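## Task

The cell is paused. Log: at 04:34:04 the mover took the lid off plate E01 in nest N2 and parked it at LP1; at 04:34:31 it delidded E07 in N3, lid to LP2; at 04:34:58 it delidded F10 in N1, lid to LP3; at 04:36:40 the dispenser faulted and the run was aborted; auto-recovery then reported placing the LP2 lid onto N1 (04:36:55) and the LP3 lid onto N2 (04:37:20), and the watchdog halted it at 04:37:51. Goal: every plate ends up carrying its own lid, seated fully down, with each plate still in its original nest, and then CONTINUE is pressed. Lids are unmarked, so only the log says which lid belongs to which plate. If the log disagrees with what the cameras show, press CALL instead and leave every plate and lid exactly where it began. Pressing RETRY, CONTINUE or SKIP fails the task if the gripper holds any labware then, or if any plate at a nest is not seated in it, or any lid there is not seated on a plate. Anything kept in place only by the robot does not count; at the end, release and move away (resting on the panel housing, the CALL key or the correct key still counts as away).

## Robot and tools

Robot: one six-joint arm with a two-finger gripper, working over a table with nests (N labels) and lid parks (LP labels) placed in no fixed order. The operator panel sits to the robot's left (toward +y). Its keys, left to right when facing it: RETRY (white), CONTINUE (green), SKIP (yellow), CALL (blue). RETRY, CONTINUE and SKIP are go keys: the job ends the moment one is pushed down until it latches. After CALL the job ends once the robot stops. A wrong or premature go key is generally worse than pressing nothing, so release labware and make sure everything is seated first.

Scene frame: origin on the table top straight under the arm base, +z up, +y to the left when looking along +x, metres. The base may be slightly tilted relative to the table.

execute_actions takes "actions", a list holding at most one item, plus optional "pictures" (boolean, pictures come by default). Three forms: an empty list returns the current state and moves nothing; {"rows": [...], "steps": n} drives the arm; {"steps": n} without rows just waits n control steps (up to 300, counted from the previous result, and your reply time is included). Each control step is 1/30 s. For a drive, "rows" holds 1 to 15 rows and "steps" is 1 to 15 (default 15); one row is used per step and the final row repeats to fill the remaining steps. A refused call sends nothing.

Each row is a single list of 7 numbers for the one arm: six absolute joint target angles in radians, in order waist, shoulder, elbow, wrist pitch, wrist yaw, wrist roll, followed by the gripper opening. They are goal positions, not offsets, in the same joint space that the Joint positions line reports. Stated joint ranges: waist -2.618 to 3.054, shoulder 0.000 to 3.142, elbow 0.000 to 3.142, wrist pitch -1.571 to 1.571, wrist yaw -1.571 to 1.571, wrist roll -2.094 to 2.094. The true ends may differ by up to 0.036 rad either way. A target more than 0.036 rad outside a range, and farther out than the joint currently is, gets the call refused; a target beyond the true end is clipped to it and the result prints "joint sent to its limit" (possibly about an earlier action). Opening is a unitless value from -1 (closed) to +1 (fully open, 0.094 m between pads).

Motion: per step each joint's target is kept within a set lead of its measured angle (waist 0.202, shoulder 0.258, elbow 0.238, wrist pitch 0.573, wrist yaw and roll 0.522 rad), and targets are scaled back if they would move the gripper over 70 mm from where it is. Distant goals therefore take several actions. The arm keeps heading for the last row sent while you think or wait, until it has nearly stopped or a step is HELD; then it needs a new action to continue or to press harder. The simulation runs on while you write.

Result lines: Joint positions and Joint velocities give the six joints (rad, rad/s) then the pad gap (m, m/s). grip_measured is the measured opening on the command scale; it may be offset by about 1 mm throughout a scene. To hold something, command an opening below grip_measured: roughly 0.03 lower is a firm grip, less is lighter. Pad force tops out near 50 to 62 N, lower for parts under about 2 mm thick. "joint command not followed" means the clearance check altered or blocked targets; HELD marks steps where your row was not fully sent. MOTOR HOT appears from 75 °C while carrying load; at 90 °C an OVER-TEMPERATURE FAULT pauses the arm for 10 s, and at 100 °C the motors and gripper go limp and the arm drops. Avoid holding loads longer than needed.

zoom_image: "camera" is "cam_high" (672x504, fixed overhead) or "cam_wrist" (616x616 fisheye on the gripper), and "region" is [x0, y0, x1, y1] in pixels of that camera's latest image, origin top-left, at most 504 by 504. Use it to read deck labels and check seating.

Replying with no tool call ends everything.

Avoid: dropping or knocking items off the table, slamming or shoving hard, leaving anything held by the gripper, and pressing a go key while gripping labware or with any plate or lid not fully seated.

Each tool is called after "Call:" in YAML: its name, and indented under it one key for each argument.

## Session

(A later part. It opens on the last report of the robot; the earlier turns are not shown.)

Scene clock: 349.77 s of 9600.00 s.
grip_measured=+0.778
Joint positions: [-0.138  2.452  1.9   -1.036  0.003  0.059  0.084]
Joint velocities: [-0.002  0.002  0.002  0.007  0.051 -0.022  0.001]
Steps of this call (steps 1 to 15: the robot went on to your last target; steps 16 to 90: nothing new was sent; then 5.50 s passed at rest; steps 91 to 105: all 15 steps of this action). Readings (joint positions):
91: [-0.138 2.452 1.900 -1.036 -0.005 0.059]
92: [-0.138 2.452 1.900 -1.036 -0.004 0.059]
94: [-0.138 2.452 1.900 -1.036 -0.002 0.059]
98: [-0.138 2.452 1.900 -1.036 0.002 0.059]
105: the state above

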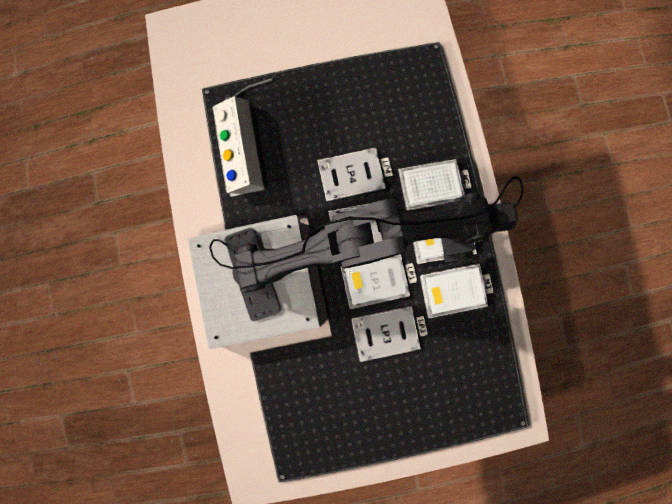

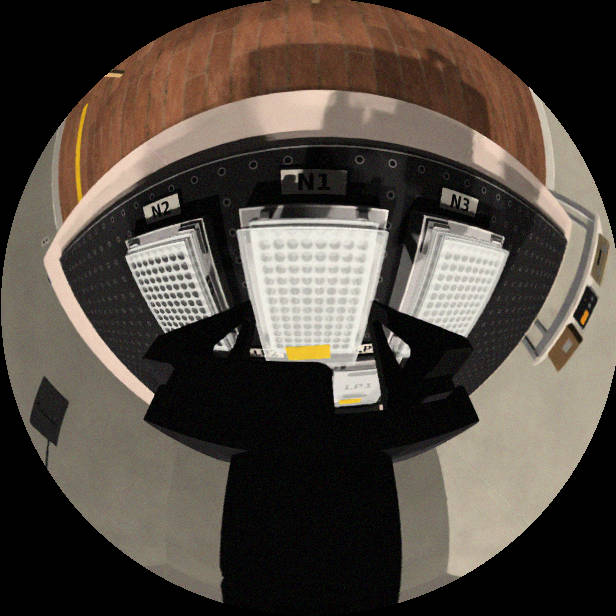

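Call:
execute_actions:
  actions:
    - {"rows": [[-0.138,2.460,1.891,-1.012,0.013,0.053,0.748],[-0.138,2.468,1.885,-1.005,0.013,0.053,0.748],[-0.138,2.474,1.880,-0.999,0.013,0.053,0.748],[-0.138,2.476,1.877,-0.993,0.013,0.053,0.748],[-0.138,2.476,1.877,-0.989,0.013,0.053,0.748],[-0.138,2.472,1.877,-0.987,0.013,0.053,0.748],[-0.138,2.468,1.877,-0.986,0.013,0.053,0.748],[-0.138,2.466,1.877,-0.986,0.013,0.053,0.748]], "steps": 15}
  pictures: false

Call:
execute_actions:
  actions:
    - {"steps": 10}

Call:
zoom_image:
  camera: "cam_wrist"
  region: [200, 190, 420, 370]

Scene clock: 353.37 s of 9600.00 s.
grip_measured=+0.778
Joint positions: [-0.138  2.467  1.883 -1.004  0.006  0.058  0.084]
Joint velocities: [-0.012 -0.007 -0.002 -0.051  0.022 -0.037  0.001]
Steps of this call (steps 1 to 15: the robot went on to your last target; steps 16 to 90: nothing new was sent; then 0.10 s passed at rest; steps 91 to 105: all 15 steps of this action). Readings (joint positions):
91: [-0.138 2.452 1.900 -1.036 0.003 0.059]
92: [-0.138 2.452 1.900 -1.034 0.004 0.059]
94: [-0.138 2.455 1.899 -1.026 0.005 0.059]
98: [-0.138 2.464 1.886 -1.012 0.005 0.059]
105: the state above

Scene clock: 353.70 s of 9600.00 s.
grip_measured=+0.778
Joint positions: [-0.138  2.467  1.883 -1.004  0.006  0.058  0.084]
Joint velocities: [-0.007 -0.002 -0.002  0.066  0.007 -0.066 -0.   ]
Steps of this call (steps 1 to 10: the robot went on to your last target). Readings (joint positions):
1: [-0.138 2.467 1.883 -1.004 0.006 0.058]
2: [-0.138 2.467 1.883 -1.004 0.006 0.058]
4: [-0.138 2.467 1.883 -1.004 0.006 0.058]
8: [-0.138 2.467 1.883 -1.004 0.006 0.058]
10: the state above

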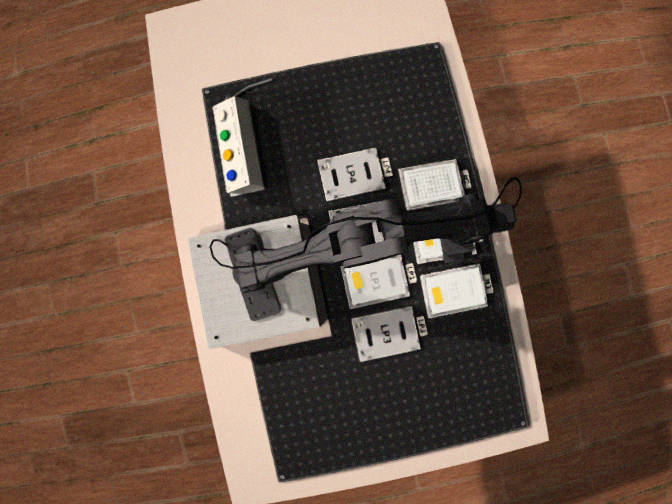

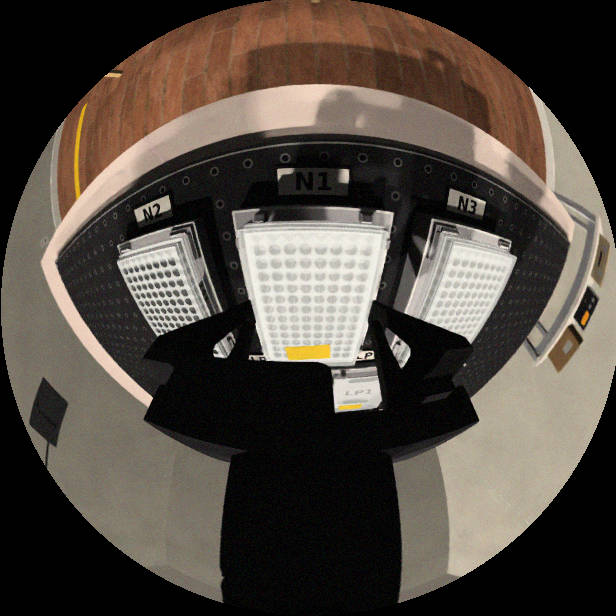

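Region (200, 190, 420, 370) of cam_wrist's 616x616 image, scaled by 2.291, with more detail than that image has; it fills the top 412 rows of this view, and the rest is white.

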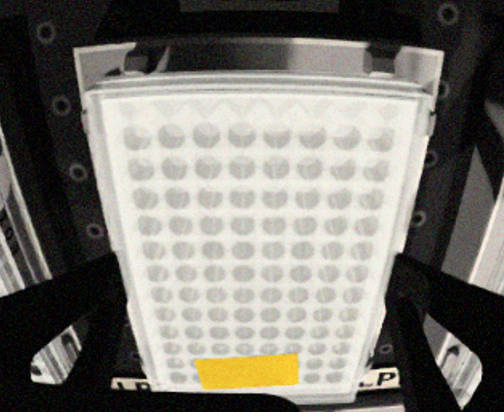

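Call:
execute_actions:
  actions:
    - {"rows": [[-0.138,2.466,1.877,-0.986,0.013,0.053,0.78],[-0.138,2.466,1.877,-0.986,0.013,0.053,0.81],[-0.138,2.466,1.877,-0.986,0.013,0.053,0.84],[-0.138,2.466,1.877,-0.986,0.010,0.053,0.87],[-0.138,2.466,1.877,-0.990,0.008,0.053,0.90],[-0.138,2.460,1.877,-1.000,0.006,0.053,0.935],[-0.138,2.450,1.877,-1.008,0.004,0.053,0.97],[-0.138,2.438,1.877,-1.015,0.002,0.053,1],[-0.138,2.427,1.877,-1.0203,0.002,0.053,1],[-0.138,2.4264,1.877,-1.0232,0.002,0.053,1],[-0.138,2.4247,1.877,-1.0271,0.002,0.053,1],[-0.138,2.4219,1.877,-1.0322,0.002,0.053,1],[-0.138,2.4180,1.877,-1.0384,0.002,0.053,1],[-0.138,2.4129,1.877,-1.0457,0.002,0.053,1],[-0.138,2.4068,1.877,-1.0540,0.002,0.053,1]], "steps": 15}
  pictures: false

Call:
execute_actions:
  actions:
    - {"rows": [[-0.138,2.3996,1.877,-1.0621,0.002,0.053,1],[-0.138,2.3914,1.877,-1.0689,0.002,0.053,1],[-0.138,2.3822,1.8758,-1.0744,0.002,0.053,1],[-0.138,2.3721,1.8724,-1.0785,0.002,0.053,1],[-0.1384,2.3610,1.8666,-1.0811,0.002,0.0526,1],[-0.1395,2.3491,1.8586,-1.0824,0.002,0.0513,1],[-0.1413,2.3363,1.8483,-1.075,0.002,0.0493,1],[-0.1438,2.3228,1.8358,-1.060,0.002,0.0464,1],[-0.1471,2.3085,1.8213,-1.0450,0.002,0.0427,1],[-0.1510,2.2935,1.8047,-1.0409,0.002,0.0383,1],[-0.1555,2.2780,1.7861,-1.0354,0.002,0.0331,1],[-0.1607,2.2619,1.7656,-1.0288,0.002,0.0272,1],[-0.1665,2.2453,1.7434,-1.0209,0.002,0.0207,1],[-0.1729,2.2283,1.7195,-1.0119,0.002,0.0135,1],[-0.1797,2.2110,1.6941,-1.0018,0.002,0.0057,1]], "steps": 15}
  pictures: false

Call:
execute_actions:
  actions:
    - {"rows": [[-0.1871,2.1934,1.6672,-0.9907,0.002,-0.0026,1],[-0.1948,2.1755,1.6390,-0.9786,0.002,-0.0115,1],[-0.2030,2.1576,1.6097,-0.9657,0.002,-0.0207,1],[-0.2115,2.1395,1.5793,-0.9520,0.002,-0.0303,1],[-0.2202,2.1214,1.5481,-0.9376,0.002,-0.0403,1],[-0.2292,2.1035,1.5162,-0.9226,0.002,-0.0505,1],[-0.2384,2.0856,1.4837,-0.9070,0.002,-0.0609,1],[-0.2477,2.0680,1.4508,-0.8910,0.002,-0.0714,1],[-0.2570,2.0507,1.4176,-0.8747,0.002,-0.0820,1],[-0.2663,2.0337,1.3844,-0.8581,0.002,-0.0926,1],[-0.2756,2.0171,1.3512,-0.8414,0.002,-0.1031,1],[-0.2848,2.0010,1.3183,-0.8246,0.002,-0.1135,1],[-0.2938,1.9855,1.2858,-0.8079,0.002,-0.1237,1],[-0.3025,1.9705,1.2539,-0.7913,0.002,-0.1337,1],[-0.3110,1.9562,1.2227,-0.7749,0.002,-0.1433,1]], "steps": 15}
  pictures: false

Call:
execute_actions:
  actions:
    - {"rows": [[-0.3192,1.9427,1.1923,-0.7588,0.002,-0.1525,1],[-0.3269,1.9299,1.1630,-0.7432,0.002,-0.1614,1],[-0.3343,1.9180,1.1348,-0.7280,0.002,-0.1697,1],[-0.3411,1.9069,1.1079,-0.7135,0.002,-0.1775,1],[-0.3475,1.8968,1.0825,-0.6996,0.002,-0.1847,1],[-0.3533,1.8876,1.0586,-0.6864,0.002,-0.1912,1],[-0.3585,1.8794,1.0364,-0.6740,0.002,-0.1971,1],[-0.3630,1.8722,1.0159,-0.6625,0.002,-0.2023,1],[-0.3669,1.8661,0.9973,-0.6520,0.002,-0.2067,1],[-0.3702,1.8610,0.9807,-0.6424,0.002,-0.2104,1],[-0.3727,1.8571,0.9662,-0.6338,0.002,-0.2133,1],[-0.3745,1.8543,0.9537,-0.6264,0.002,-0.2153,1],[-0.3756,1.8526,0.9434,-0.6206,0.002,-0.2166,1],[-0.376,1.852,0.9354,-0.6172,0.002,-0.217,1],[-0.376,1.852,0.9296,-0.616,0.002,-0.217,1]], "steps": 15}
  pictures: false

Call:
execute_actions:
  actions:
    - {"rows": [[-0.376,1.852,0.9262,-0.616,0.002,-0.217,1],[-0.376,1.852,0.925,-0.616,0.002,-0.217,1]], "steps": 15}

Call:
zoom_image:
  camera: "cam_wrist"
  region: [200, 190, 420, 370]

Call:
zoom_image:
  camera: "cam_high"
  region: [380, 150, 510, 330]

Scene clock: 414.80 s of 9600.00 s.
grip_measured=+1.000
Joint positions: [-0.138  2.461  1.883 -1.02   0.006  0.058  0.094]
Joint velocities: [ 0.002 -0.11  -0.002 -0.198  0.037  0.066  0.   ]
Steps of this call (steps 1 to 15: the robot went on to your last target; steps 16 to 90: nothing new was sent; then 57.60 s passed at rest; steps 91 to 105: all 15 steps of this action). Readings (joint positions):
91: [-0.138 2.467 1.883 -1.004 0.006 0.058]
92: [-0.138 2.467 1.883 -1.004 0.006 0.058]
94: [-0.138 2.467 1.883 -1.004 0.006 0.058]
98: [-0.138 2.467 1.883 -1.004 0.006 0.058]
105: the state above

Scene clock: 415.30 s of 9600.00 s.
grip_measured=+1.000
Joint positions: [-0.154  2.267  1.746 -1.036  0.005  0.034  0.094]
Joint velocities: [-0.178 -0.491 -0.701  0.256 -0.022 -0.125  0.   ]
Steps of this call (steps 1 to 15: all 15 steps of this action). Readings (joint positions):
1: [-0.138 2.457 1.883 -1.026 0.006 0.058]
2: [-0.138 2.450 1.883 -1.032 0.006 0.058]
4: [-0.138 2.434 1.883 -1.044 0.006 0.058]
8: [-0.138 2.381 1.862 -1.053 0.006 0.057]
15: the state above

Scene clock: 415.80 s of 9600.00 s.
grip_measured=+1.000
Joint positions: [-0.29   2.012  1.284 -0.858  0.005 -0.095  0.094]
Joint velocities: [-0.252 -0.447 -0.935  0.462  0.022 -0.33   0.   ]
Steps of this call (steps 1 to 15: all 15 steps of this action). Readings (joint positions):
1: [-0.160 2.251 1.721 -1.030 0.005 0.028]
2: [-0.168 2.234 1.694 -1.022 0.005 0.021]
4: [-0.186 2.200 1.638 -1.005 0.005 0.007]
8: [-0.225 2.130 1.513 -0.959 0.005 -0.027]
15: the state above

Scene clock: 416.30 s of 9600.00 s.
grip_measured=+1.000
Joint positions: [-0.368  1.885  0.95  -0.669  0.005 -0.199  0.094]
Joint velocities: [-0.012 -0.032 -0.242  0.198 -0.022 -0.125  0.   ]
Steps of this call (steps 1 to 15: all 15 steps of this action). Readings (joint positions):
1: [-0.299 1.997 1.252 -0.842 0.005 -0.105]
2: [-0.307 1.983 1.221 -0.826 0.005 -0.115]
4: [-0.323 1.958 1.162 -0.796 0.005 -0.133]
8: [-0.349 1.917 1.060 -0.740 0.005 -0.166]
15: the state above

Scene clock: 416.80 s of 9600.00 s.
grip_measured=+1.000
Joint positions: [-0.368  1.885  0.933 -0.635  0.005 -0.211  0.094]
Joint velocities: [-0.002 -0.012 -0.007 -0.007  0.022  0.037  0.   ]
Steps of this call (steps 1 to 15: all 15 steps of this action). Readings (joint positions):
1: [-0.368 1.885 0.943 -0.664 0.005 -0.202]
2: [-0.368 1.885 0.938 -0.659 0.005 -0.204]
4: [-0.368 1.885 0.933 -0.653 0.005 -0.206]
8: [-0.368 1.885 0.933 -0.641 0.005 -0.209]
15: the state above

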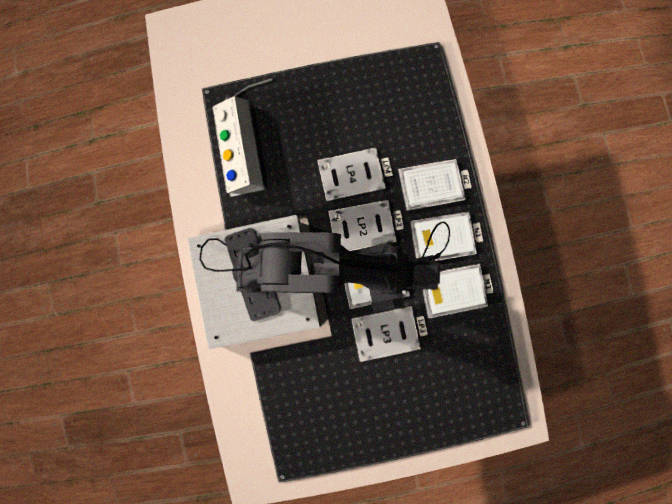

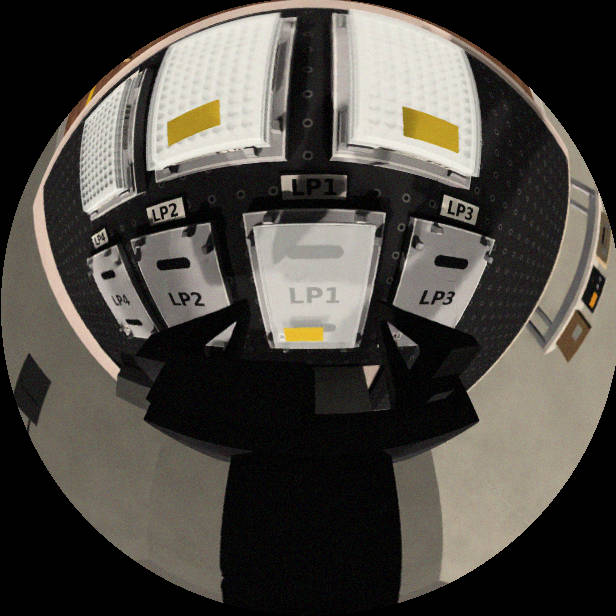

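Region (200, 190, 420, 370) of cam_wrist's 616x616 image, scaled by 2.291, with more detail than that image has; it fills the top 412 rows of this view, and the rest is white.

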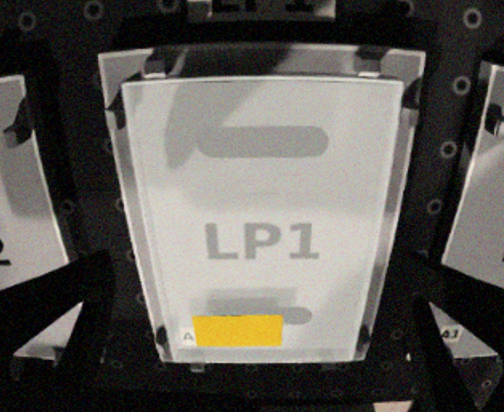

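Region (380, 150, 510, 330) of cam_high's 672x504 image, scaled by 2.800, with more detail than that image has.

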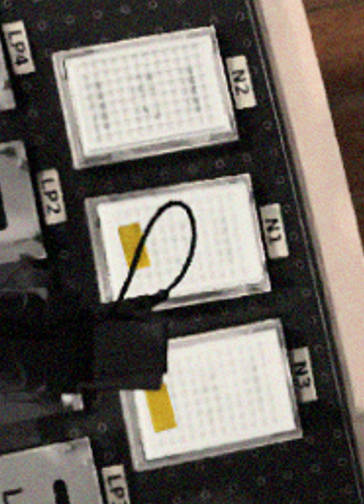

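Call:
execute_actions:
  actions: []

Scene clock: 424.07 s of 9600.00 s.
grip_measured=+1.000
Joint positions: [-0.368  1.885  0.933 -0.634  0.005 -0.211  0.094]
Joint velocities: [ 0.002 -0.007 -0.007  0.022  0.007  0.081  0.   ]
Steps of this call (steps 1 to 15: the robot went on to your last target; steps 16 to 90: nothing new was sent; then 4.27 s passed at rest). Readings (joint positions):
1: [-0.368 1.885 0.933 -0.635 0.005 -0.211]
2: [-0.368 1.885 0.933 -0.634 0.005 -0.211]
4: [-0.368 1.885 0.933 -0.634 0.005 -0.211]
8: [-0.368 1.885 0.933 -0.634 0.005 -0.211]
90: the state above
The arm was judged still, so your last target was given up. Only a new action makes it travel on or press farther. Fingers that are still opening or closing keep moving.

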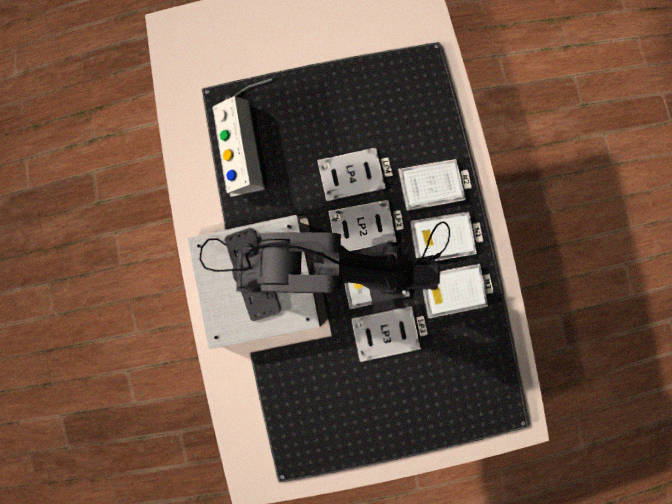

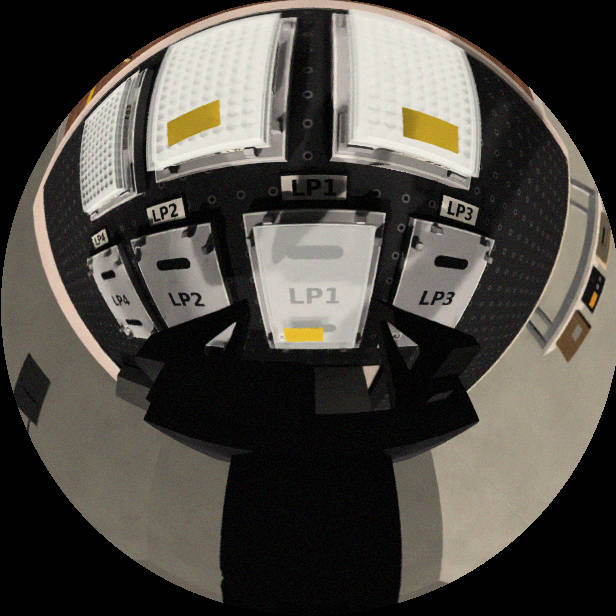

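Call:
execute_actions:
  actions:
    - {"rows": [[-0.382,1.8854,0.9248,-0.6154,0.002,-0.218,1],[-0.382,1.8866,0.9240,-0.6135,0.002,-0.219,1],[-0.379,1.8885,0.9229,-0.6105,0.002,-0.220,1],[-0.379,1.8911,0.9214,-0.6064,0.002,-0.221,1],[-0.379,1.8943,0.9195,-0.6015,0.002,-0.222,1],[-0.379,1.8978,0.9174,-0.5960,0.002,-0.222,1],[-0.379,1.9016,0.9152,-0.5900,0.002,-0.222,1],[-0.379,1.9054,0.9128,-0.5840,0.002,-0.222,1],[-0.379,1.9092,0.9106,-0.5780,0.002,-0.222,1],[-0.379,1.9128,0.9085,-0.5725,0.002,-0.222,1],[-0.379,1.9159,0.9066,-0.5676,0.002,-0.222,1],[-0.379,1.9185,0.9051,-0.5635,0.002,-0.222,1],[-0.379,1.9204,0.9040,-0.5605,0.002,-0.222,1],[-0.379,1.9216,0.9032,-0.5586,0.002,-0.222,1],[-0.379,1.922,0.903,-0.558,0.002,-0.222,1]], "steps": 15}
  pictures: false

Call:
execute_actions:
  actions:
    - {"steps": 10}

Call:
zoom_image:
  camera: "cam_wrist"
  region: [200, 190, 420, 370]

Scene clock: 435.40 s of 9600.00 s.
grip_measured=+1.000
Joint positions: [-0.371  1.909  0.915 -0.588  0.005 -0.215  0.094]
Joint velocities: [-0.002  0.1   -0.066  0.081 -0.066 -0.051  0.   ]
Steps of this call (steps 1 to 90: nothing new was sent; then 7.83 s passed at rest; steps 91 to 105: all 15 steps of this action). Readings (joint positions):
91: [-0.369 1.885 0.933 -0.634 0.005 -0.211]
92: [-0.370 1.885 0.933 -0.633 0.005 -0.212]
94: [-0.371 1.885 0.933 -0.631 0.005 -0.212]
98: [-0.371 1.885 0.932 -0.619 0.005 -0.214]
105: the state above

Scene clock: 435.73 s of 9600.00 s.
grip_measured=+1.000
Joint positions: [-0.371  1.914  0.911 -0.577  0.005 -0.216  0.094]
Joint velocities: [ 0.002 -0.017 -0.002 -0.051 -0.081 -0.022  0.   ]
Steps of this call (steps 1 to 10: the robot went on to your last target). Readings (joint positions):
1: [-0.371 1.912 0.913 -0.586 0.005 -0.216]
2: [-0.371 1.913 0.912 -0.585 0.005 -0.216]
4: [-0.371 1.914 0.911 -0.583 0.005 -0.216]
8: [-0.371 1.914 0.911 -0.578 0.005 -0.216]
10: the state above

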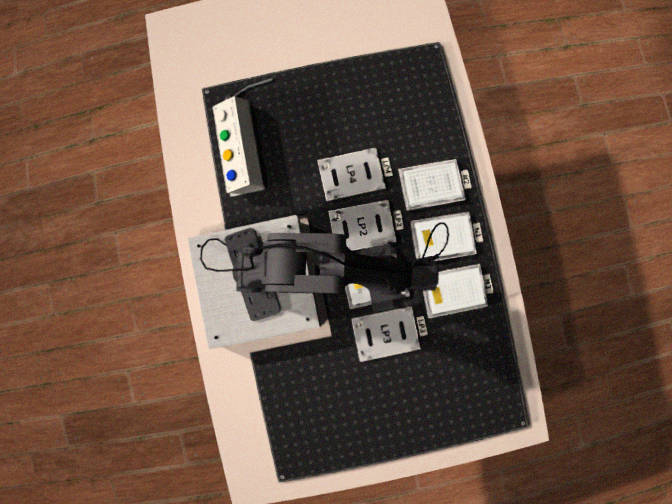

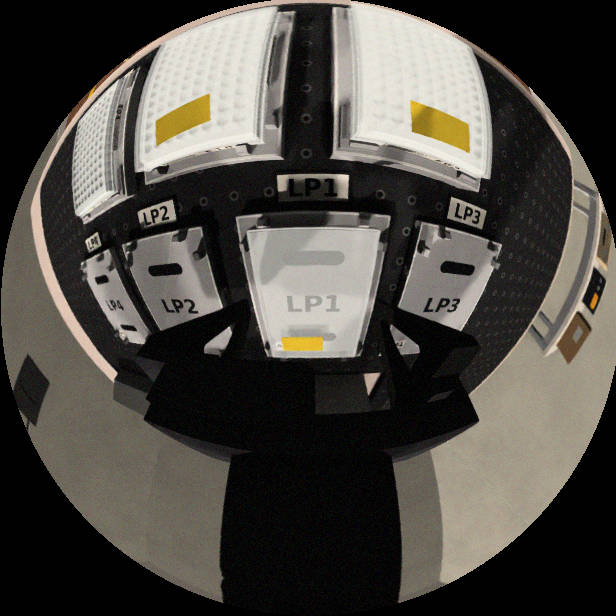

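Region (200, 190, 420, 370) of cam_wrist's 616x616 image, scaled by 2.291, with more detail than that image has; it fills the top 412 rows of this view, and the rest is white.

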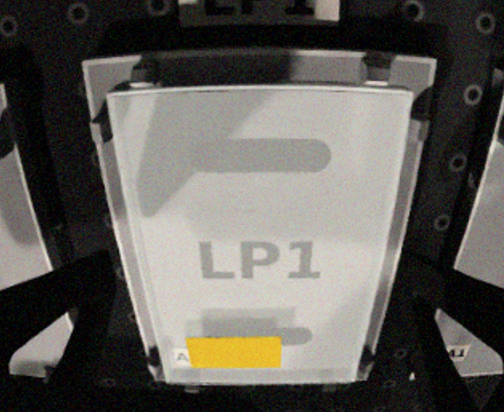

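Call:
execute_actions:
  actions:
    - {"rows": [[-0.379,1.9224,0.9027,-0.5574,0.002,-0.222,1],[-0.379,1.9237,0.9017,-0.5555,0.002,-0.222,1],[-0.379,1.9257,0.9002,-0.5526,0.002,-0.222,1],[-0.379,1.9284,0.8982,-0.5488,0.002,-0.222,1],[-0.379,1.9314,0.8958,-0.5444,0.002,-0.222,1],[-0.379,1.9347,0.8934,-0.5397,0.002,-0.222,1],[-0.379,1.9380,0.8909,-0.5349,0.002,-0.222,1],[-0.379,1.9411,0.8885,-0.5305,0.002,-0.222,1],[-0.379,1.9437,0.8865,-0.5267,0.002,-0.222,1],[-0.379,1.9457,0.8850,-0.5238,0.002,-0.222,1],[-0.379,1.9470,0.8840,-0.5219,0.002,-0.222,1],[-0.379,1.9474,0.8837,-0.5213,0.002,-0.222,1]], "steps": 15}
  pictures: false

Call:
execute_actions:
  actions:
    - {"steps": 9}

Call:
zoom_image:
  camera: "cam_wrist"
  region: [200, 190, 420, 370]

Scene clock: 449.63 s of 9600.00 s.
grip_measured=+1.000
Joint positions: [-0.371  1.938  0.893 -0.546  0.005 -0.216  0.094]
Joint velocities: [ 0.002  0.002 -0.002 -0.066  0.022  0.037  0.   ]
Steps of this call (steps 1 to 30: the robot went on to your last target; steps 31 to 90: nothing new was sent; then 10.40 s passed at rest; steps 91 to 105: all 15 steps of this action). Readings (joint positions):
91: [-0.371 1.914 0.911 -0.576 0.005 -0.216]
92: [-0.371 1.914 0.911 -0.575 0.005 -0.216]
94: [-0.371 1.914 0.911 -0.574 0.005 -0.216]
98: [-0.371 1.917 0.909 -0.561 0.005 -0.216]
105: the state above

Scene clock: 449.93 s of 9600.00 s.
grip_measured=+1.000
Joint positions: [-0.371  1.939  0.893 -0.54   0.005 -0.216  0.094]
Joint velocities: [-0.007 -0.002 -0.002 -0.022 -0.095  0.007  0.   ]
Steps of this call (steps 1 to 9: the robot went on to your last target). Readings (joint positions):
1: [-0.371 1.939 0.893 -0.546 0.005 -0.216]
2: [-0.371 1.939 0.893 -0.545 0.005 -0.216]
4: [-0.371 1.939 0.893 -0.542 0.005 -0.216]
8: [-0.371 1.939 0.893 -0.541 0.005 -0.216]
9: the state above

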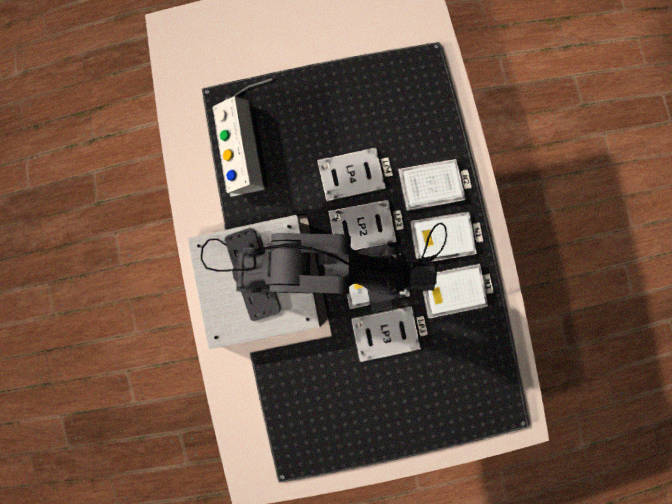

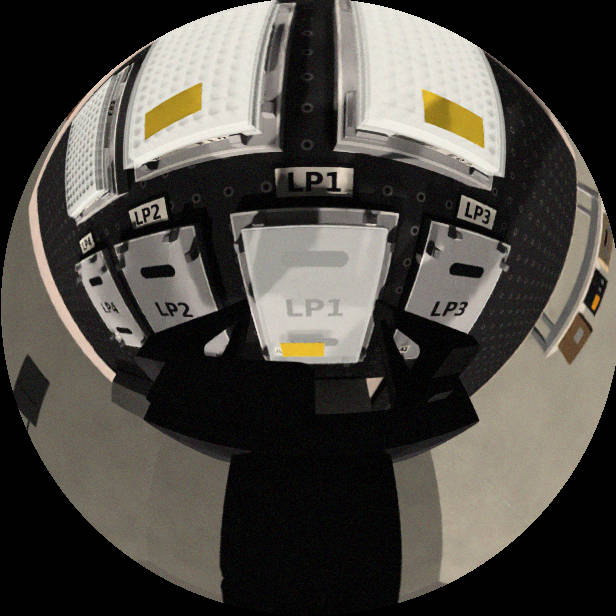

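Region (200, 190, 420, 370) of cam_wrist's 616x616 image, scaled by 2.291, with more detail than that image has; it fills the top 412 rows of this view, and the rest is white.

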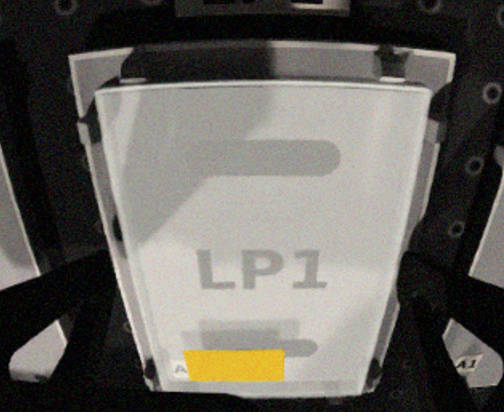

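Call:
execute_actions:
  actions:
    - {"rows": [[-0.386,1.950,0.880,-0.519,0.002,-0.222,1],[-0.386,1.955,0.875,-0.516,0.002,-0.222,1],[-0.383,1.960,0.872,-0.513,0.002,-0.222,1],[-0.383,1.962,0.872,-0.510,0.002,-0.222,1],[-0.383,1.961,0.874,-0.508,0.002,-0.222,1],[-0.383,1.959,0.8757,-0.506,0.002,-0.222,1],[-0.383,1.957,0.8757,-0.5052,0.002,-0.222,1],[-0.383,1.9565,0.8757,-0.5052,0.002,-0.222,1]], "steps": 15}
  pictures: false

Call:
execute_actions:
  actions:
    - {"steps": 6}

Call:
zoom_image:
  camera: "cam_wrist"
  region: [200, 190, 420, 370]

Scene clock: 460.77 s of 9600.00 s.
grip_measured=+1.000
Joint positions: [-0.376  1.946  0.886 -0.524  0.005 -0.216  0.094]
Joint velocities: [-0.017  0.022 -0.007  0.022  0.037  0.007  0.   ]
Steps of this call (steps 1 to 15: the robot went on to your last target; steps 16 to 90: nothing new was sent; then 7.33 s passed at rest; steps 91 to 105: all 15 steps of this action). Readings (joint positions):
91: [-0.372 1.939 0.893 -0.539 0.005 -0.216]
92: [-0.373 1.939 0.893 -0.538 0.005 -0.216]
94: [-0.375 1.939 0.890 -0.533 0.005 -0.216]
98: [-0.376 1.946 0.886 -0.529 0.005 -0.216]
105: the state above

Scene clock: 460.97 s of 9600.00 s.
grip_measured=+1.000
Joint positions: [-0.376  1.946  0.886 -0.523  0.005 -0.216  0.094]
Joint velocities: [-0.002 -0.012 -0.002 -0.051  0.007  0.037  0.   ]
Steps of this call (steps 1 to 6: the robot went on to your last target). Readings (joint positions):
1: [-0.376 1.946 0.886 -0.524 0.005 -0.216]
2: [-0.376 1.946 0.886 -0.524 0.005 -0.216]
4: [-0.376 1.946 0.886 -0.523 0.005 -0.216]
6: the state above

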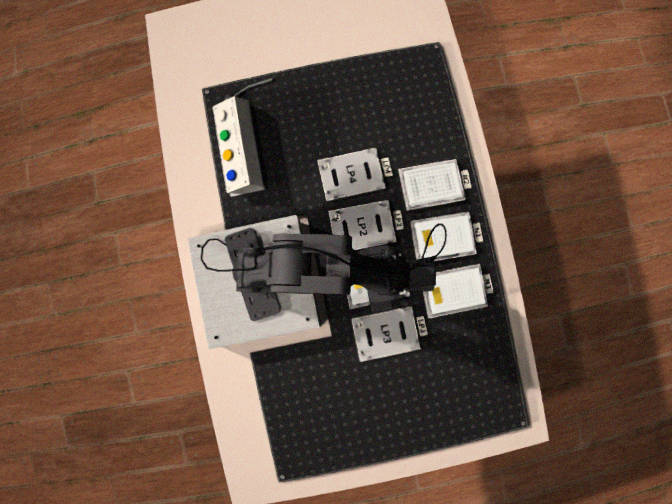

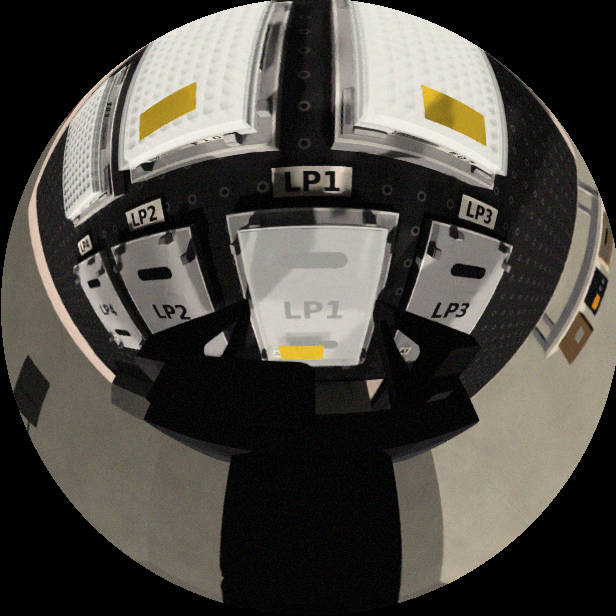

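Region (200, 190, 420, 370) of cam_wrist's 616x616 image, scaled by 2.291, with more detail than that image has; it fills the top 412 rows of this view, and the rest is white.

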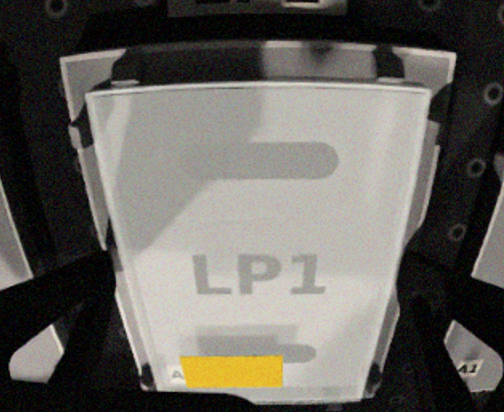

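Call:
execute_actions:
  actions:
    - {"rows": [[-0.383,1.957,0.8757,-0.5052,0.002,-0.225,1],[-0.383,1.962,0.8757,-0.5052,0.002,-0.228,1],[-0.383,1.967,0.8757,-0.5052,0.002,-0.230,1],[-0.383,1.969,0.8757,-0.5052,0.002,-0.231,1],[-0.383,1.967,0.8757,-0.5052,0.002,-0.231,1],[-0.383,1.964,0.8757,-0.5052,0.002,-0.231,1],[-0.383,1.961,0.8757,-0.5052,0.002,-0.231,1]], "steps": 14}

Call:
zoom_image:
  camera: "cam_wrist"
  region: [200, 190, 420, 370]

Scene clock: 467.73 s of 9600.00 s.
grip_measured=+1.000
Joint positions: [-0.376  1.946  0.886 -0.523  0.005 -0.224  0.094]
Joint velocities: [-0.007 -0.002 -0.012 -0.007 -0.022 -0.022  0.   ]
Steps of this call (steps 1 to 15: the robot went on to your last target; steps 16 to 90: nothing new was sent; then 3.30 s passed at rest; steps 91 to 104: all 14 steps of this action). Readings (joint positions):
91: [-0.376 1.946 0.886 -0.523 0.005 -0.217]
92: [-0.376 1.946 0.886 -0.523 0.005 -0.217]
94: [-0.376 1.946 0.886 -0.523 0.005 -0.220]
98: [-0.376 1.946 0.886 -0.523 0.005 -0.223]
104: the state above

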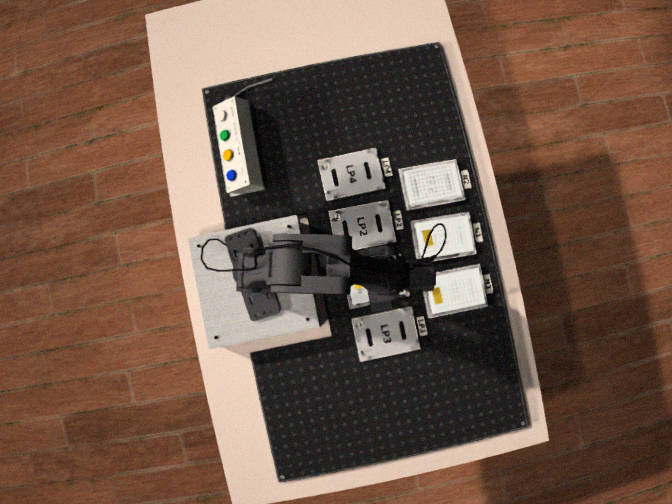

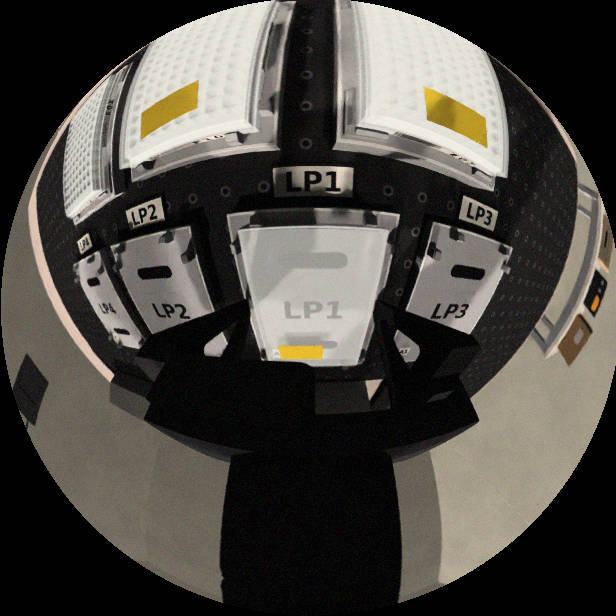

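Region (200, 190, 420, 370) of cam_wrist's 616x616 image, scaled by 2.291, with more detail than that image has; it fills the top 412 rows of this view, and the rest is white.

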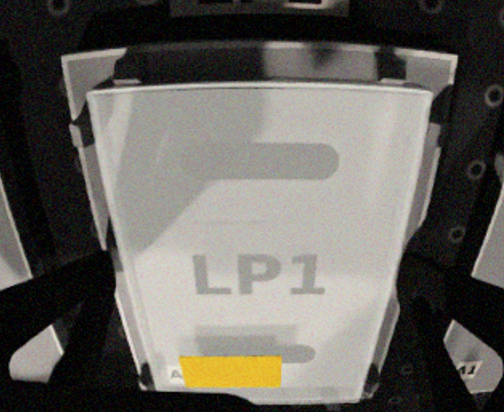

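Call:
execute_actions:
  actions:
    - {"rows": [[-0.383,1.965,0.8757,-0.5052,0.002,-0.231,1],[-0.383,1.970,0.8757,-0.5052,0.002,-0.231,1],[-0.383,1.973,0.8757,-0.5052,0.002,-0.231,1],[-0.383,1.972,0.8757,-0.5052,0.002,-0.231,1],[-0.383,1.967,0.8757,-0.5052,0.002,-0.231,1],[-0.383,1.962,0.8757,-0.5052,0.002,-0.231,1],[-0.383,1.960,0.8757,-0.5052,0.002,-0.231,1]], "steps": 13}

Call:
zoom_image:
  camera: "cam_wrist"
  region: [200, 190, 420, 370]

Scene clock: 472.43 s of 9600.00 s.
grip_measured=+1.000
Joint positions: [-0.376  1.953  0.886 -0.52   0.005 -0.226  0.094]
Joint velocities: [-0.002 -0.007  0.002 -0.007  0.007  0.022  0.   ]
Steps of this call (steps 1 to 15: the robot went on to your last target; steps 16 to 90: nothing new was sent; then 1.27 s passed at rest; steps 91 to 103: all 13 steps of this action). Readings (joint positions):
91: [-0.376 1.946 0.886 -0.523 0.005 -0.225]
92: [-0.376 1.946 0.886 -0.523 0.005 -0.225]
94: [-0.376 1.950 0.886 -0.521 0.005 -0.225]
98: [-0.376 1.953 0.886 -0.520 0.005 -0.226]
103: the state above

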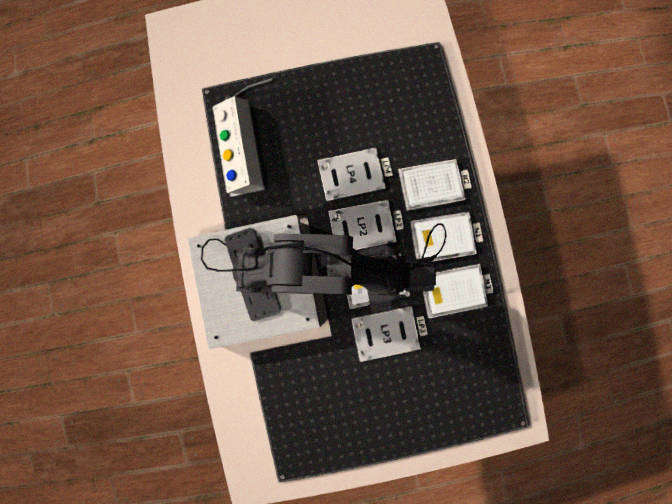

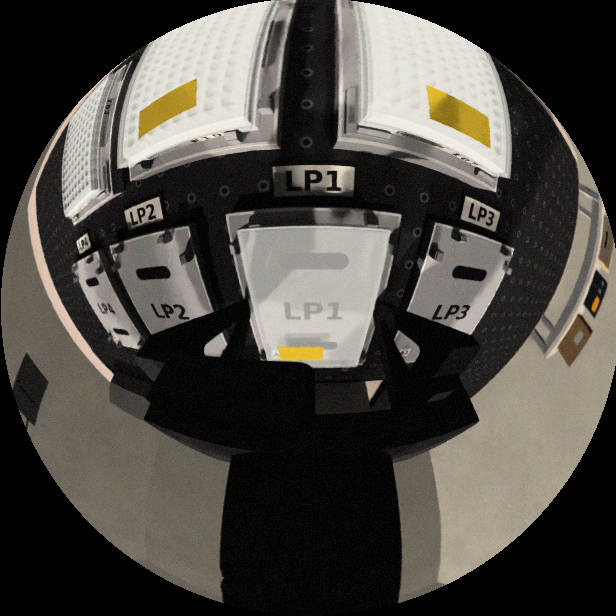

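Region (200, 190, 420, 370) of cam_wrist's 616x616 image, scaled by 2.291, with more detail than that image has; it fills the top 412 rows of this view, and the rest is white.

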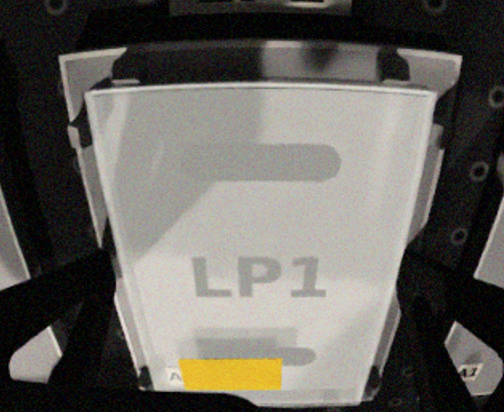

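Call:
execute_actions:
  actions:
    - {"rows": [[-0.383,1.960,0.8757,-0.5052,0.002,-0.231,0.98],[-0.383,1.960,0.8757,-0.5052,0.002,-0.231,0.95],[-0.383,1.960,0.8757,-0.5052,0.002,-0.231,0.92],[-0.383,1.960,0.8757,-0.5052,0.002,-0.231,0.89],[-0.383,1.960,0.8757,-0.5052,0.002,-0.231,0.86],[-0.383,1.960,0.8757,-0.5052,0.002,-0.231,0.835],[-0.383,1.960,0.8757,-0.5052,0.002,-0.231,0.815],[-0.383,1.960,0.8757,-0.5052,0.002,-0.231,0.80],[-0.383,1.960,0.8757,-0.5052,0.002,-0.231,0.785],[-0.383,1.960,0.8757,-0.5052,0.002,-0.231,0.772],[-0.383,1.960,0.8757,-0.5052,0.002,-0.231,0.76],[-0.383,1.960,0.8757,-0.5052,0.002,-0.231,0.75]], "steps": 15}

Call:
zoom_image:
  camera: "cam_wrist"
  region: [200, 190, 420, 370]

Scene clock: 476.07 s of 9600.00 s.
grip_measured=+0.782
Joint positions: [-0.376  1.953  0.886 -0.519  0.007 -0.227  0.084]
Joint velocities: [-0.017 -0.012  0.002 -0.066 -0.022 -0.037  0.002]
Steps of this call (steps 1 to 15: the robot went on to your last target; steps 16 to 90: nothing new was sent; then 0.13 s passed at rest; steps 91 to 105: all 15 steps of this action). Readings (joint positions):
91: [-0.376 1.953 0.886 -0.520 0.006 -0.226]
92: [-0.376 1.953 0.886 -0.519 0.007 -0.226]
94: [-0.376 1.953 0.886 -0.519 0.007 -0.226]
98: [-0.376 1.953 0.886 -0.519 0.007 -0.226]
105: the state above

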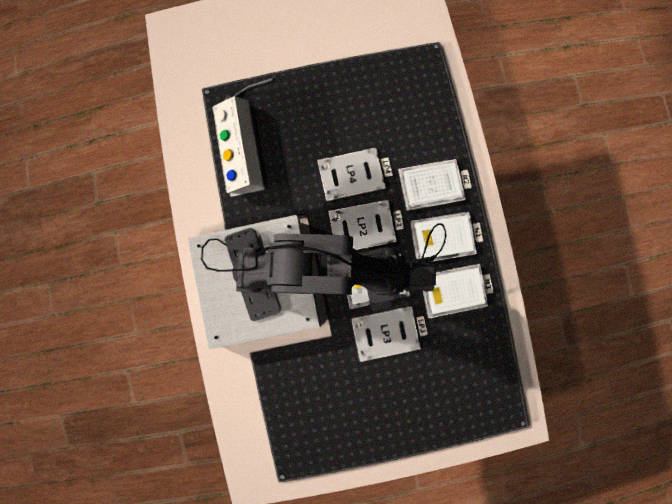

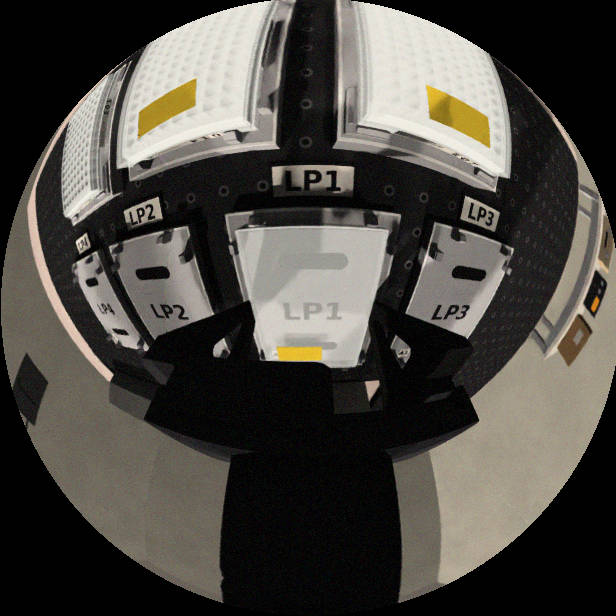

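Region (200, 190, 420, 370) of cam_wrist's 616x616 image, scaled by 2.291, with more detail than that image has; it fills the top 412 rows of this view, and the rest is white.

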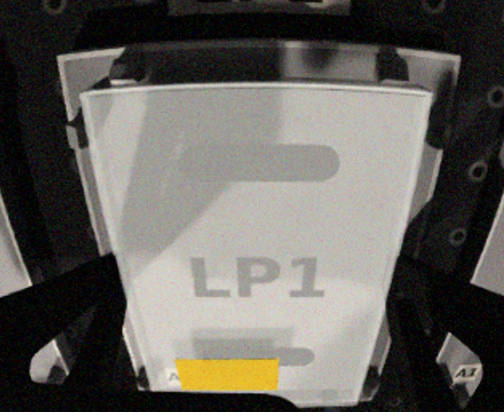

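Call:
execute_actions:
  actions:
    - {"rows": [[-0.383,1.9401,0.8914,-0.5163,0.002,-0.231,0.75],[-0.382,1.9255,0.9036,-0.5301,0.002,-0.230,0.75],[-0.381,1.9123,0.9166,-0.5453,0.002,-0.229,0.75],[-0.380,1.9065,0.9193,-0.5538,0.002,-0.228,0.75],[-0.378,1.8993,0.9226,-0.5643,0.002,-0.227,0.75],[-0.376,1.8908,0.9265,-0.5767,0.002,-0.226,0.75],[-0.374,1.8813,0.9309,-0.5906,0.002,-0.225,0.75],[-0.372,1.8711,0.9357,-0.6056,0.002,-0.224,0.75],[-0.371,1.8603,0.9407,-0.6214,0.002,-0.223,0.75],[-0.370,1.8492,0.9458,-0.6376,0.002,-0.222,0.75],[-0.3695,1.8389,0.9521,-0.6542,0.002,-0.2214,0.75],[-0.3678,1.8305,0.9608,-0.6714,0.002,-0.2197,0.75],[-0.3651,1.8241,0.9717,-0.6886,0.002,-0.2168,0.75],[-0.3613,1.8231,0.9846,-0.7056,0.002,-0.2129,0.75],[-0.3565,1.8296,0.9994,-0.7219,0.002,-0.2078,0.75]], "steps": 15}
  pictures: false

Call:
execute_actions:
  actions:
    - {"rows": [[-0.3506,1.8408,1.0158,-0.7372,0.0,-0.2016,0.75],[-0.3438,1.8538,1.0340,-0.7512,0.0,-0.1944,0.75],[-0.3359,1.8679,1.0536,-0.7638,0.0,-0.1861,0.75],[-0.3271,1.8812,1.0746,-0.7748,0.0,-0.1768,0.75],[-0.3174,1.8942,1.0967,-0.7840,0.0,-0.1666,0.75],[-0.3069,1.9092,1.1205,-0.7925,0.0,-0.1555,0.75],[-0.2955,1.9253,1.1461,-0.8018,0.0,-0.1435,0.75],[-0.2834,1.9426,1.1734,-0.8117,0.0,-0.1307,0.75],[-0.2705,1.9609,1.2023,-0.8222,0.0,-0.1171,0.75],[-0.2570,1.9802,1.2327,-0.8332,0.0,-0.1029,0.75],[-0.2428,2.0003,1.2645,-0.8447,0.0,-0.088,0.75],[-0.2281,2.0212,1.2975,-0.8566,0.0,-0.0725,0.75],[-0.2130,2.0427,1.3315,-0.8689,0.0,-0.0566,0.75],[-0.1974,2.0649,1.3665,-0.8816,0.0,-0.0401,0.75],[-0.1815,2.0875,1.4023,-0.8946,0.0,-0.0234,0.75]], "steps": 15}
  pictures: false

Call:
execute_actions:
  actions:
    - {"rows": [[-0.1653,2.1106,1.4388,-0.9077,0.0,-0.0063,0.75],[-0.1489,2.1340,1.4757,-0.9211,0.0,0.0110,0.75],[-0.1323,2.1576,1.5129,-0.9346,0.0,0.0285,0.75],[-0.1157,2.1812,1.5503,-0.9481,0.0,0.046,0.75],[-0.0990,2.2048,1.5877,-0.9616,0.0,0.0635,0.75],[-0.0825,2.2284,1.6249,-0.9751,0.0,0.0810,0.75],[-0.0660,2.2518,1.6618,-0.9885,0.0,0.0983,0.75],[-0.0498,2.2749,1.6983,-1.0017,0.0,0.1154,0.75],[-0.0339,2.2975,1.7341,-1.0146,0.0,0.1321,0.75],[-0.0183,2.3197,1.7691,-1.0273,0.0,0.1486,0.75],[-0.0032,2.3412,1.8032,-1.0396,0.0,0.1645,0.75],[0.0115,2.3621,1.8362,-1.0516,0.0,0.18,0.75],[0.0257,2.3822,1.8679,-1.0631,0.0,0.1949,0.75],[0.0392,2.4015,1.8983,-1.0741,0.0,0.2091,0.75],[0.0521,2.4198,1.9272,-1.0845,0.0,0.2227,0.75]], "steps": 15}
  pictures: false

Call:
execute_actions:
  actions:
    - {"rows": [[0.0642,2.4371,1.9546,-1.0944,0.0,0.2355,0.75],[0.0756,2.4532,1.9801,-1.1037,0.0,0.2475,0.75],[0.0861,2.4682,2.0039,-1.1123,0.0,0.2586,0.75],[0.0958,2.4821,2.0257,-1.1201,0.0,0.2688,0.75],[0.1046,2.4945,2.0454,-1.1273,0.0,0.2781,0.75],[0.1125,2.5057,2.0631,-1.1337,0.0,0.2864,0.75],[0.1193,2.5155,2.0785,-1.1393,0.0,0.2936,0.75],[0.1252,2.5238,2.0917,-1.1440,0.0,0.2998,0.75],[0.1300,2.5306,2.1025,-1.1480,0.0,0.3049,0.75],[0.1338,2.5361,2.1110,-1.1510,0.0,0.3088,0.75],[0.1365,2.5399,2.1171,-1.1532,0.0,0.3117,0.75],[0.1382,2.5422,2.1208,-1.1546,0.0,0.3134,0.75],[0.1387,2.5430,2.1220,-1.1550,0.0,0.314,0.75]], "steps": 15}
  pictures: false

Call:
execute_actions:
  actions:
    - {"steps": 10}

Call:
zoom_image:
  camera: "cam_wrist"
  region: [200, 190, 420, 370]

Scene clock: 544.30 s of 9600.00 s.
grip_measured=+0.782
Joint positions: [-0.373  1.856  0.952 -0.648  0.007 -0.223  0.084]
Joint velocities: [ 0.071 -0.11   0.379 -0.564  0.007  0.081  0.001]
Steps of this call (steps 1 to 15: the robot went on to your last target; steps 16 to 90: nothing new was sent; then 64.73 s passed at rest; steps 91 to 105: all 15 steps of this action). Readings (joint positions):
91: [-0.376 1.953 0.886 -0.519 0.007 -0.227]
92: [-0.376 1.953 0.886 -0.519 0.007 -0.227]
94: [-0.376 1.952 0.887 -0.522 0.007 -0.227]
98: [-0.376 1.926 0.899 -0.554 0.007 -0.227]
105: the state above

Scene clock: 544.80 s of 9600.00 s.
grip_measured=+0.782
Joint positions: [-0.219  2.043  1.319 -0.835  0.007 -0.09   0.084]
Joint velocities: [ 0.437  0.642  1.004 -0.403 -0.007  0.432  0.   ]
Steps of this call (steps 1 to 15: all 15 steps of this action). Readings (joint positions):
1: [-0.370 1.855 0.967 -0.664 0.007 -0.220]
2: [-0.366 1.855 0.982 -0.678 0.007 -0.216]
4: [-0.352 1.857 1.015 -0.709 0.007 -0.206]
8: [-0.313 1.898 1.107 -0.758 0.007 -0.175]
15: the state above

Scene clock: 545.30 s of 9600.00 s.
grip_measured=+0.782
Joint positions: [ 0.023  2.383  1.853 -1.016  0.005  0.152  0.084]
Joint velocities: [ 0.393  0.569  0.872 -0.3   -0.051  0.462 -0.   ]
Steps of this call (steps 1 to 15: all 15 steps of this action). Readings (joint positions):
1: [-0.204 2.066 1.355 -0.847 0.007 -0.075]
2: [-0.188 2.089 1.390 -0.859 0.007 -0.060]
4: [-0.155 2.136 1.464 -0.883 0.007 -0.028]
8: [-0.088 2.230 1.614 -0.931 0.006 0.039]
15: the state above

Scene clock: 545.80 s of 9600.00 s.
grip_measured=+0.782
Joint positions: [ 0.137  2.539  2.092 -1.128  0.002  0.295  0.084]
Joint velocities: [-0.017  0.012  0.017 -0.051 -0.051  0.183  0.001]
Steps of this call (steps 1 to 15: all 15 steps of this action). Readings (joint positions):
1: [0.037 2.402 1.883 -1.027 0.005 0.167]
2: [0.050 2.421 1.911 -1.038 0.005 0.182]
4: [0.074 2.454 1.961 -1.059 0.004 0.208]
8: [0.112 2.505 2.039 -1.093 0.003 0.253]
15: the state above

Scene clock: 546.13 s of 9600.00 s.
grip_measured=+0.782
Joint positions: [ 0.137  2.54   2.093 -1.14   0.002  0.307  0.084]
Joint velocities: [-0.012  0.007 -0.007 -0.095 -0.022 -0.11   0.   ]
Steps of this call (steps 1 to 10: the robot went on to your last target). Readings (joint positions):
1: [0.137 2.540 2.092 -1.130 0.002 0.298]
2: [0.137 2.540 2.092 -1.133 0.002 0.299]
4: [0.137 2.540 2.093 -1.136 0.002 0.303]
8: [0.137 2.540 2.093 -1.139 0.002 0.306]
10: the state above

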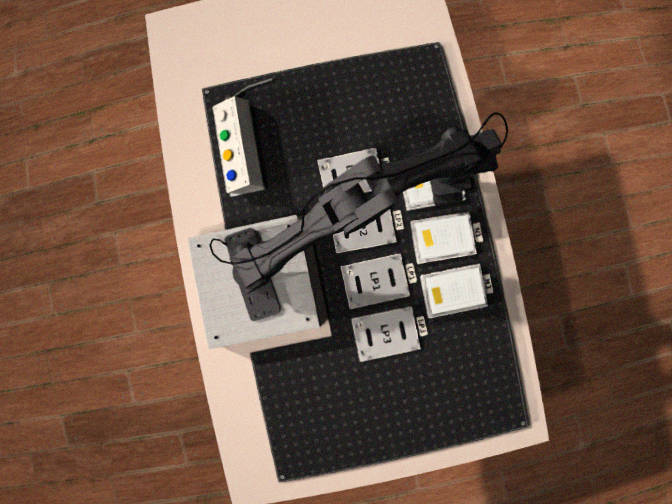

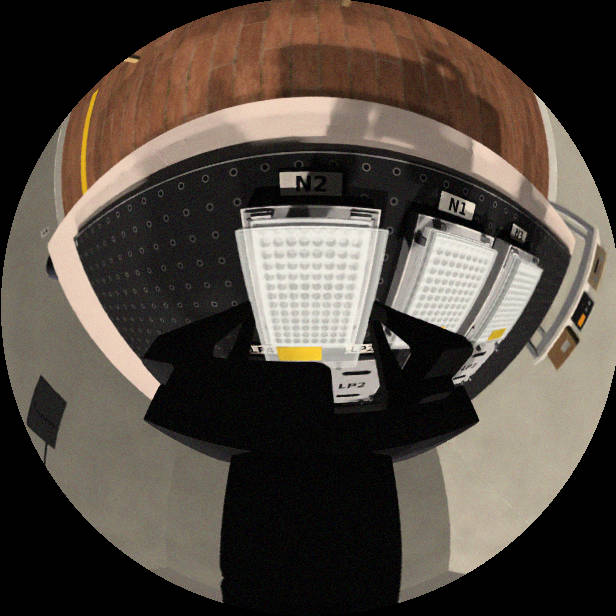

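Region (200, 190, 420, 370) of cam_wrist's 616x616 image, scaled by 2.291, with more detail than that image has; it fills the top 412 rows of this view, and the rest is white.

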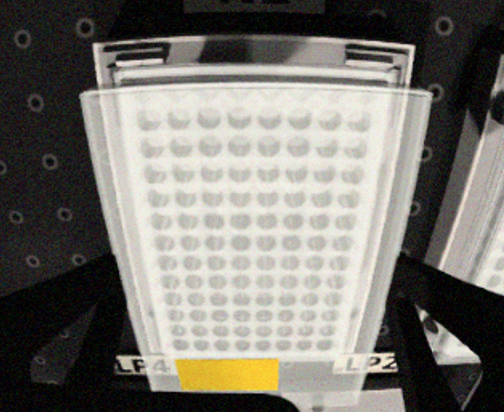

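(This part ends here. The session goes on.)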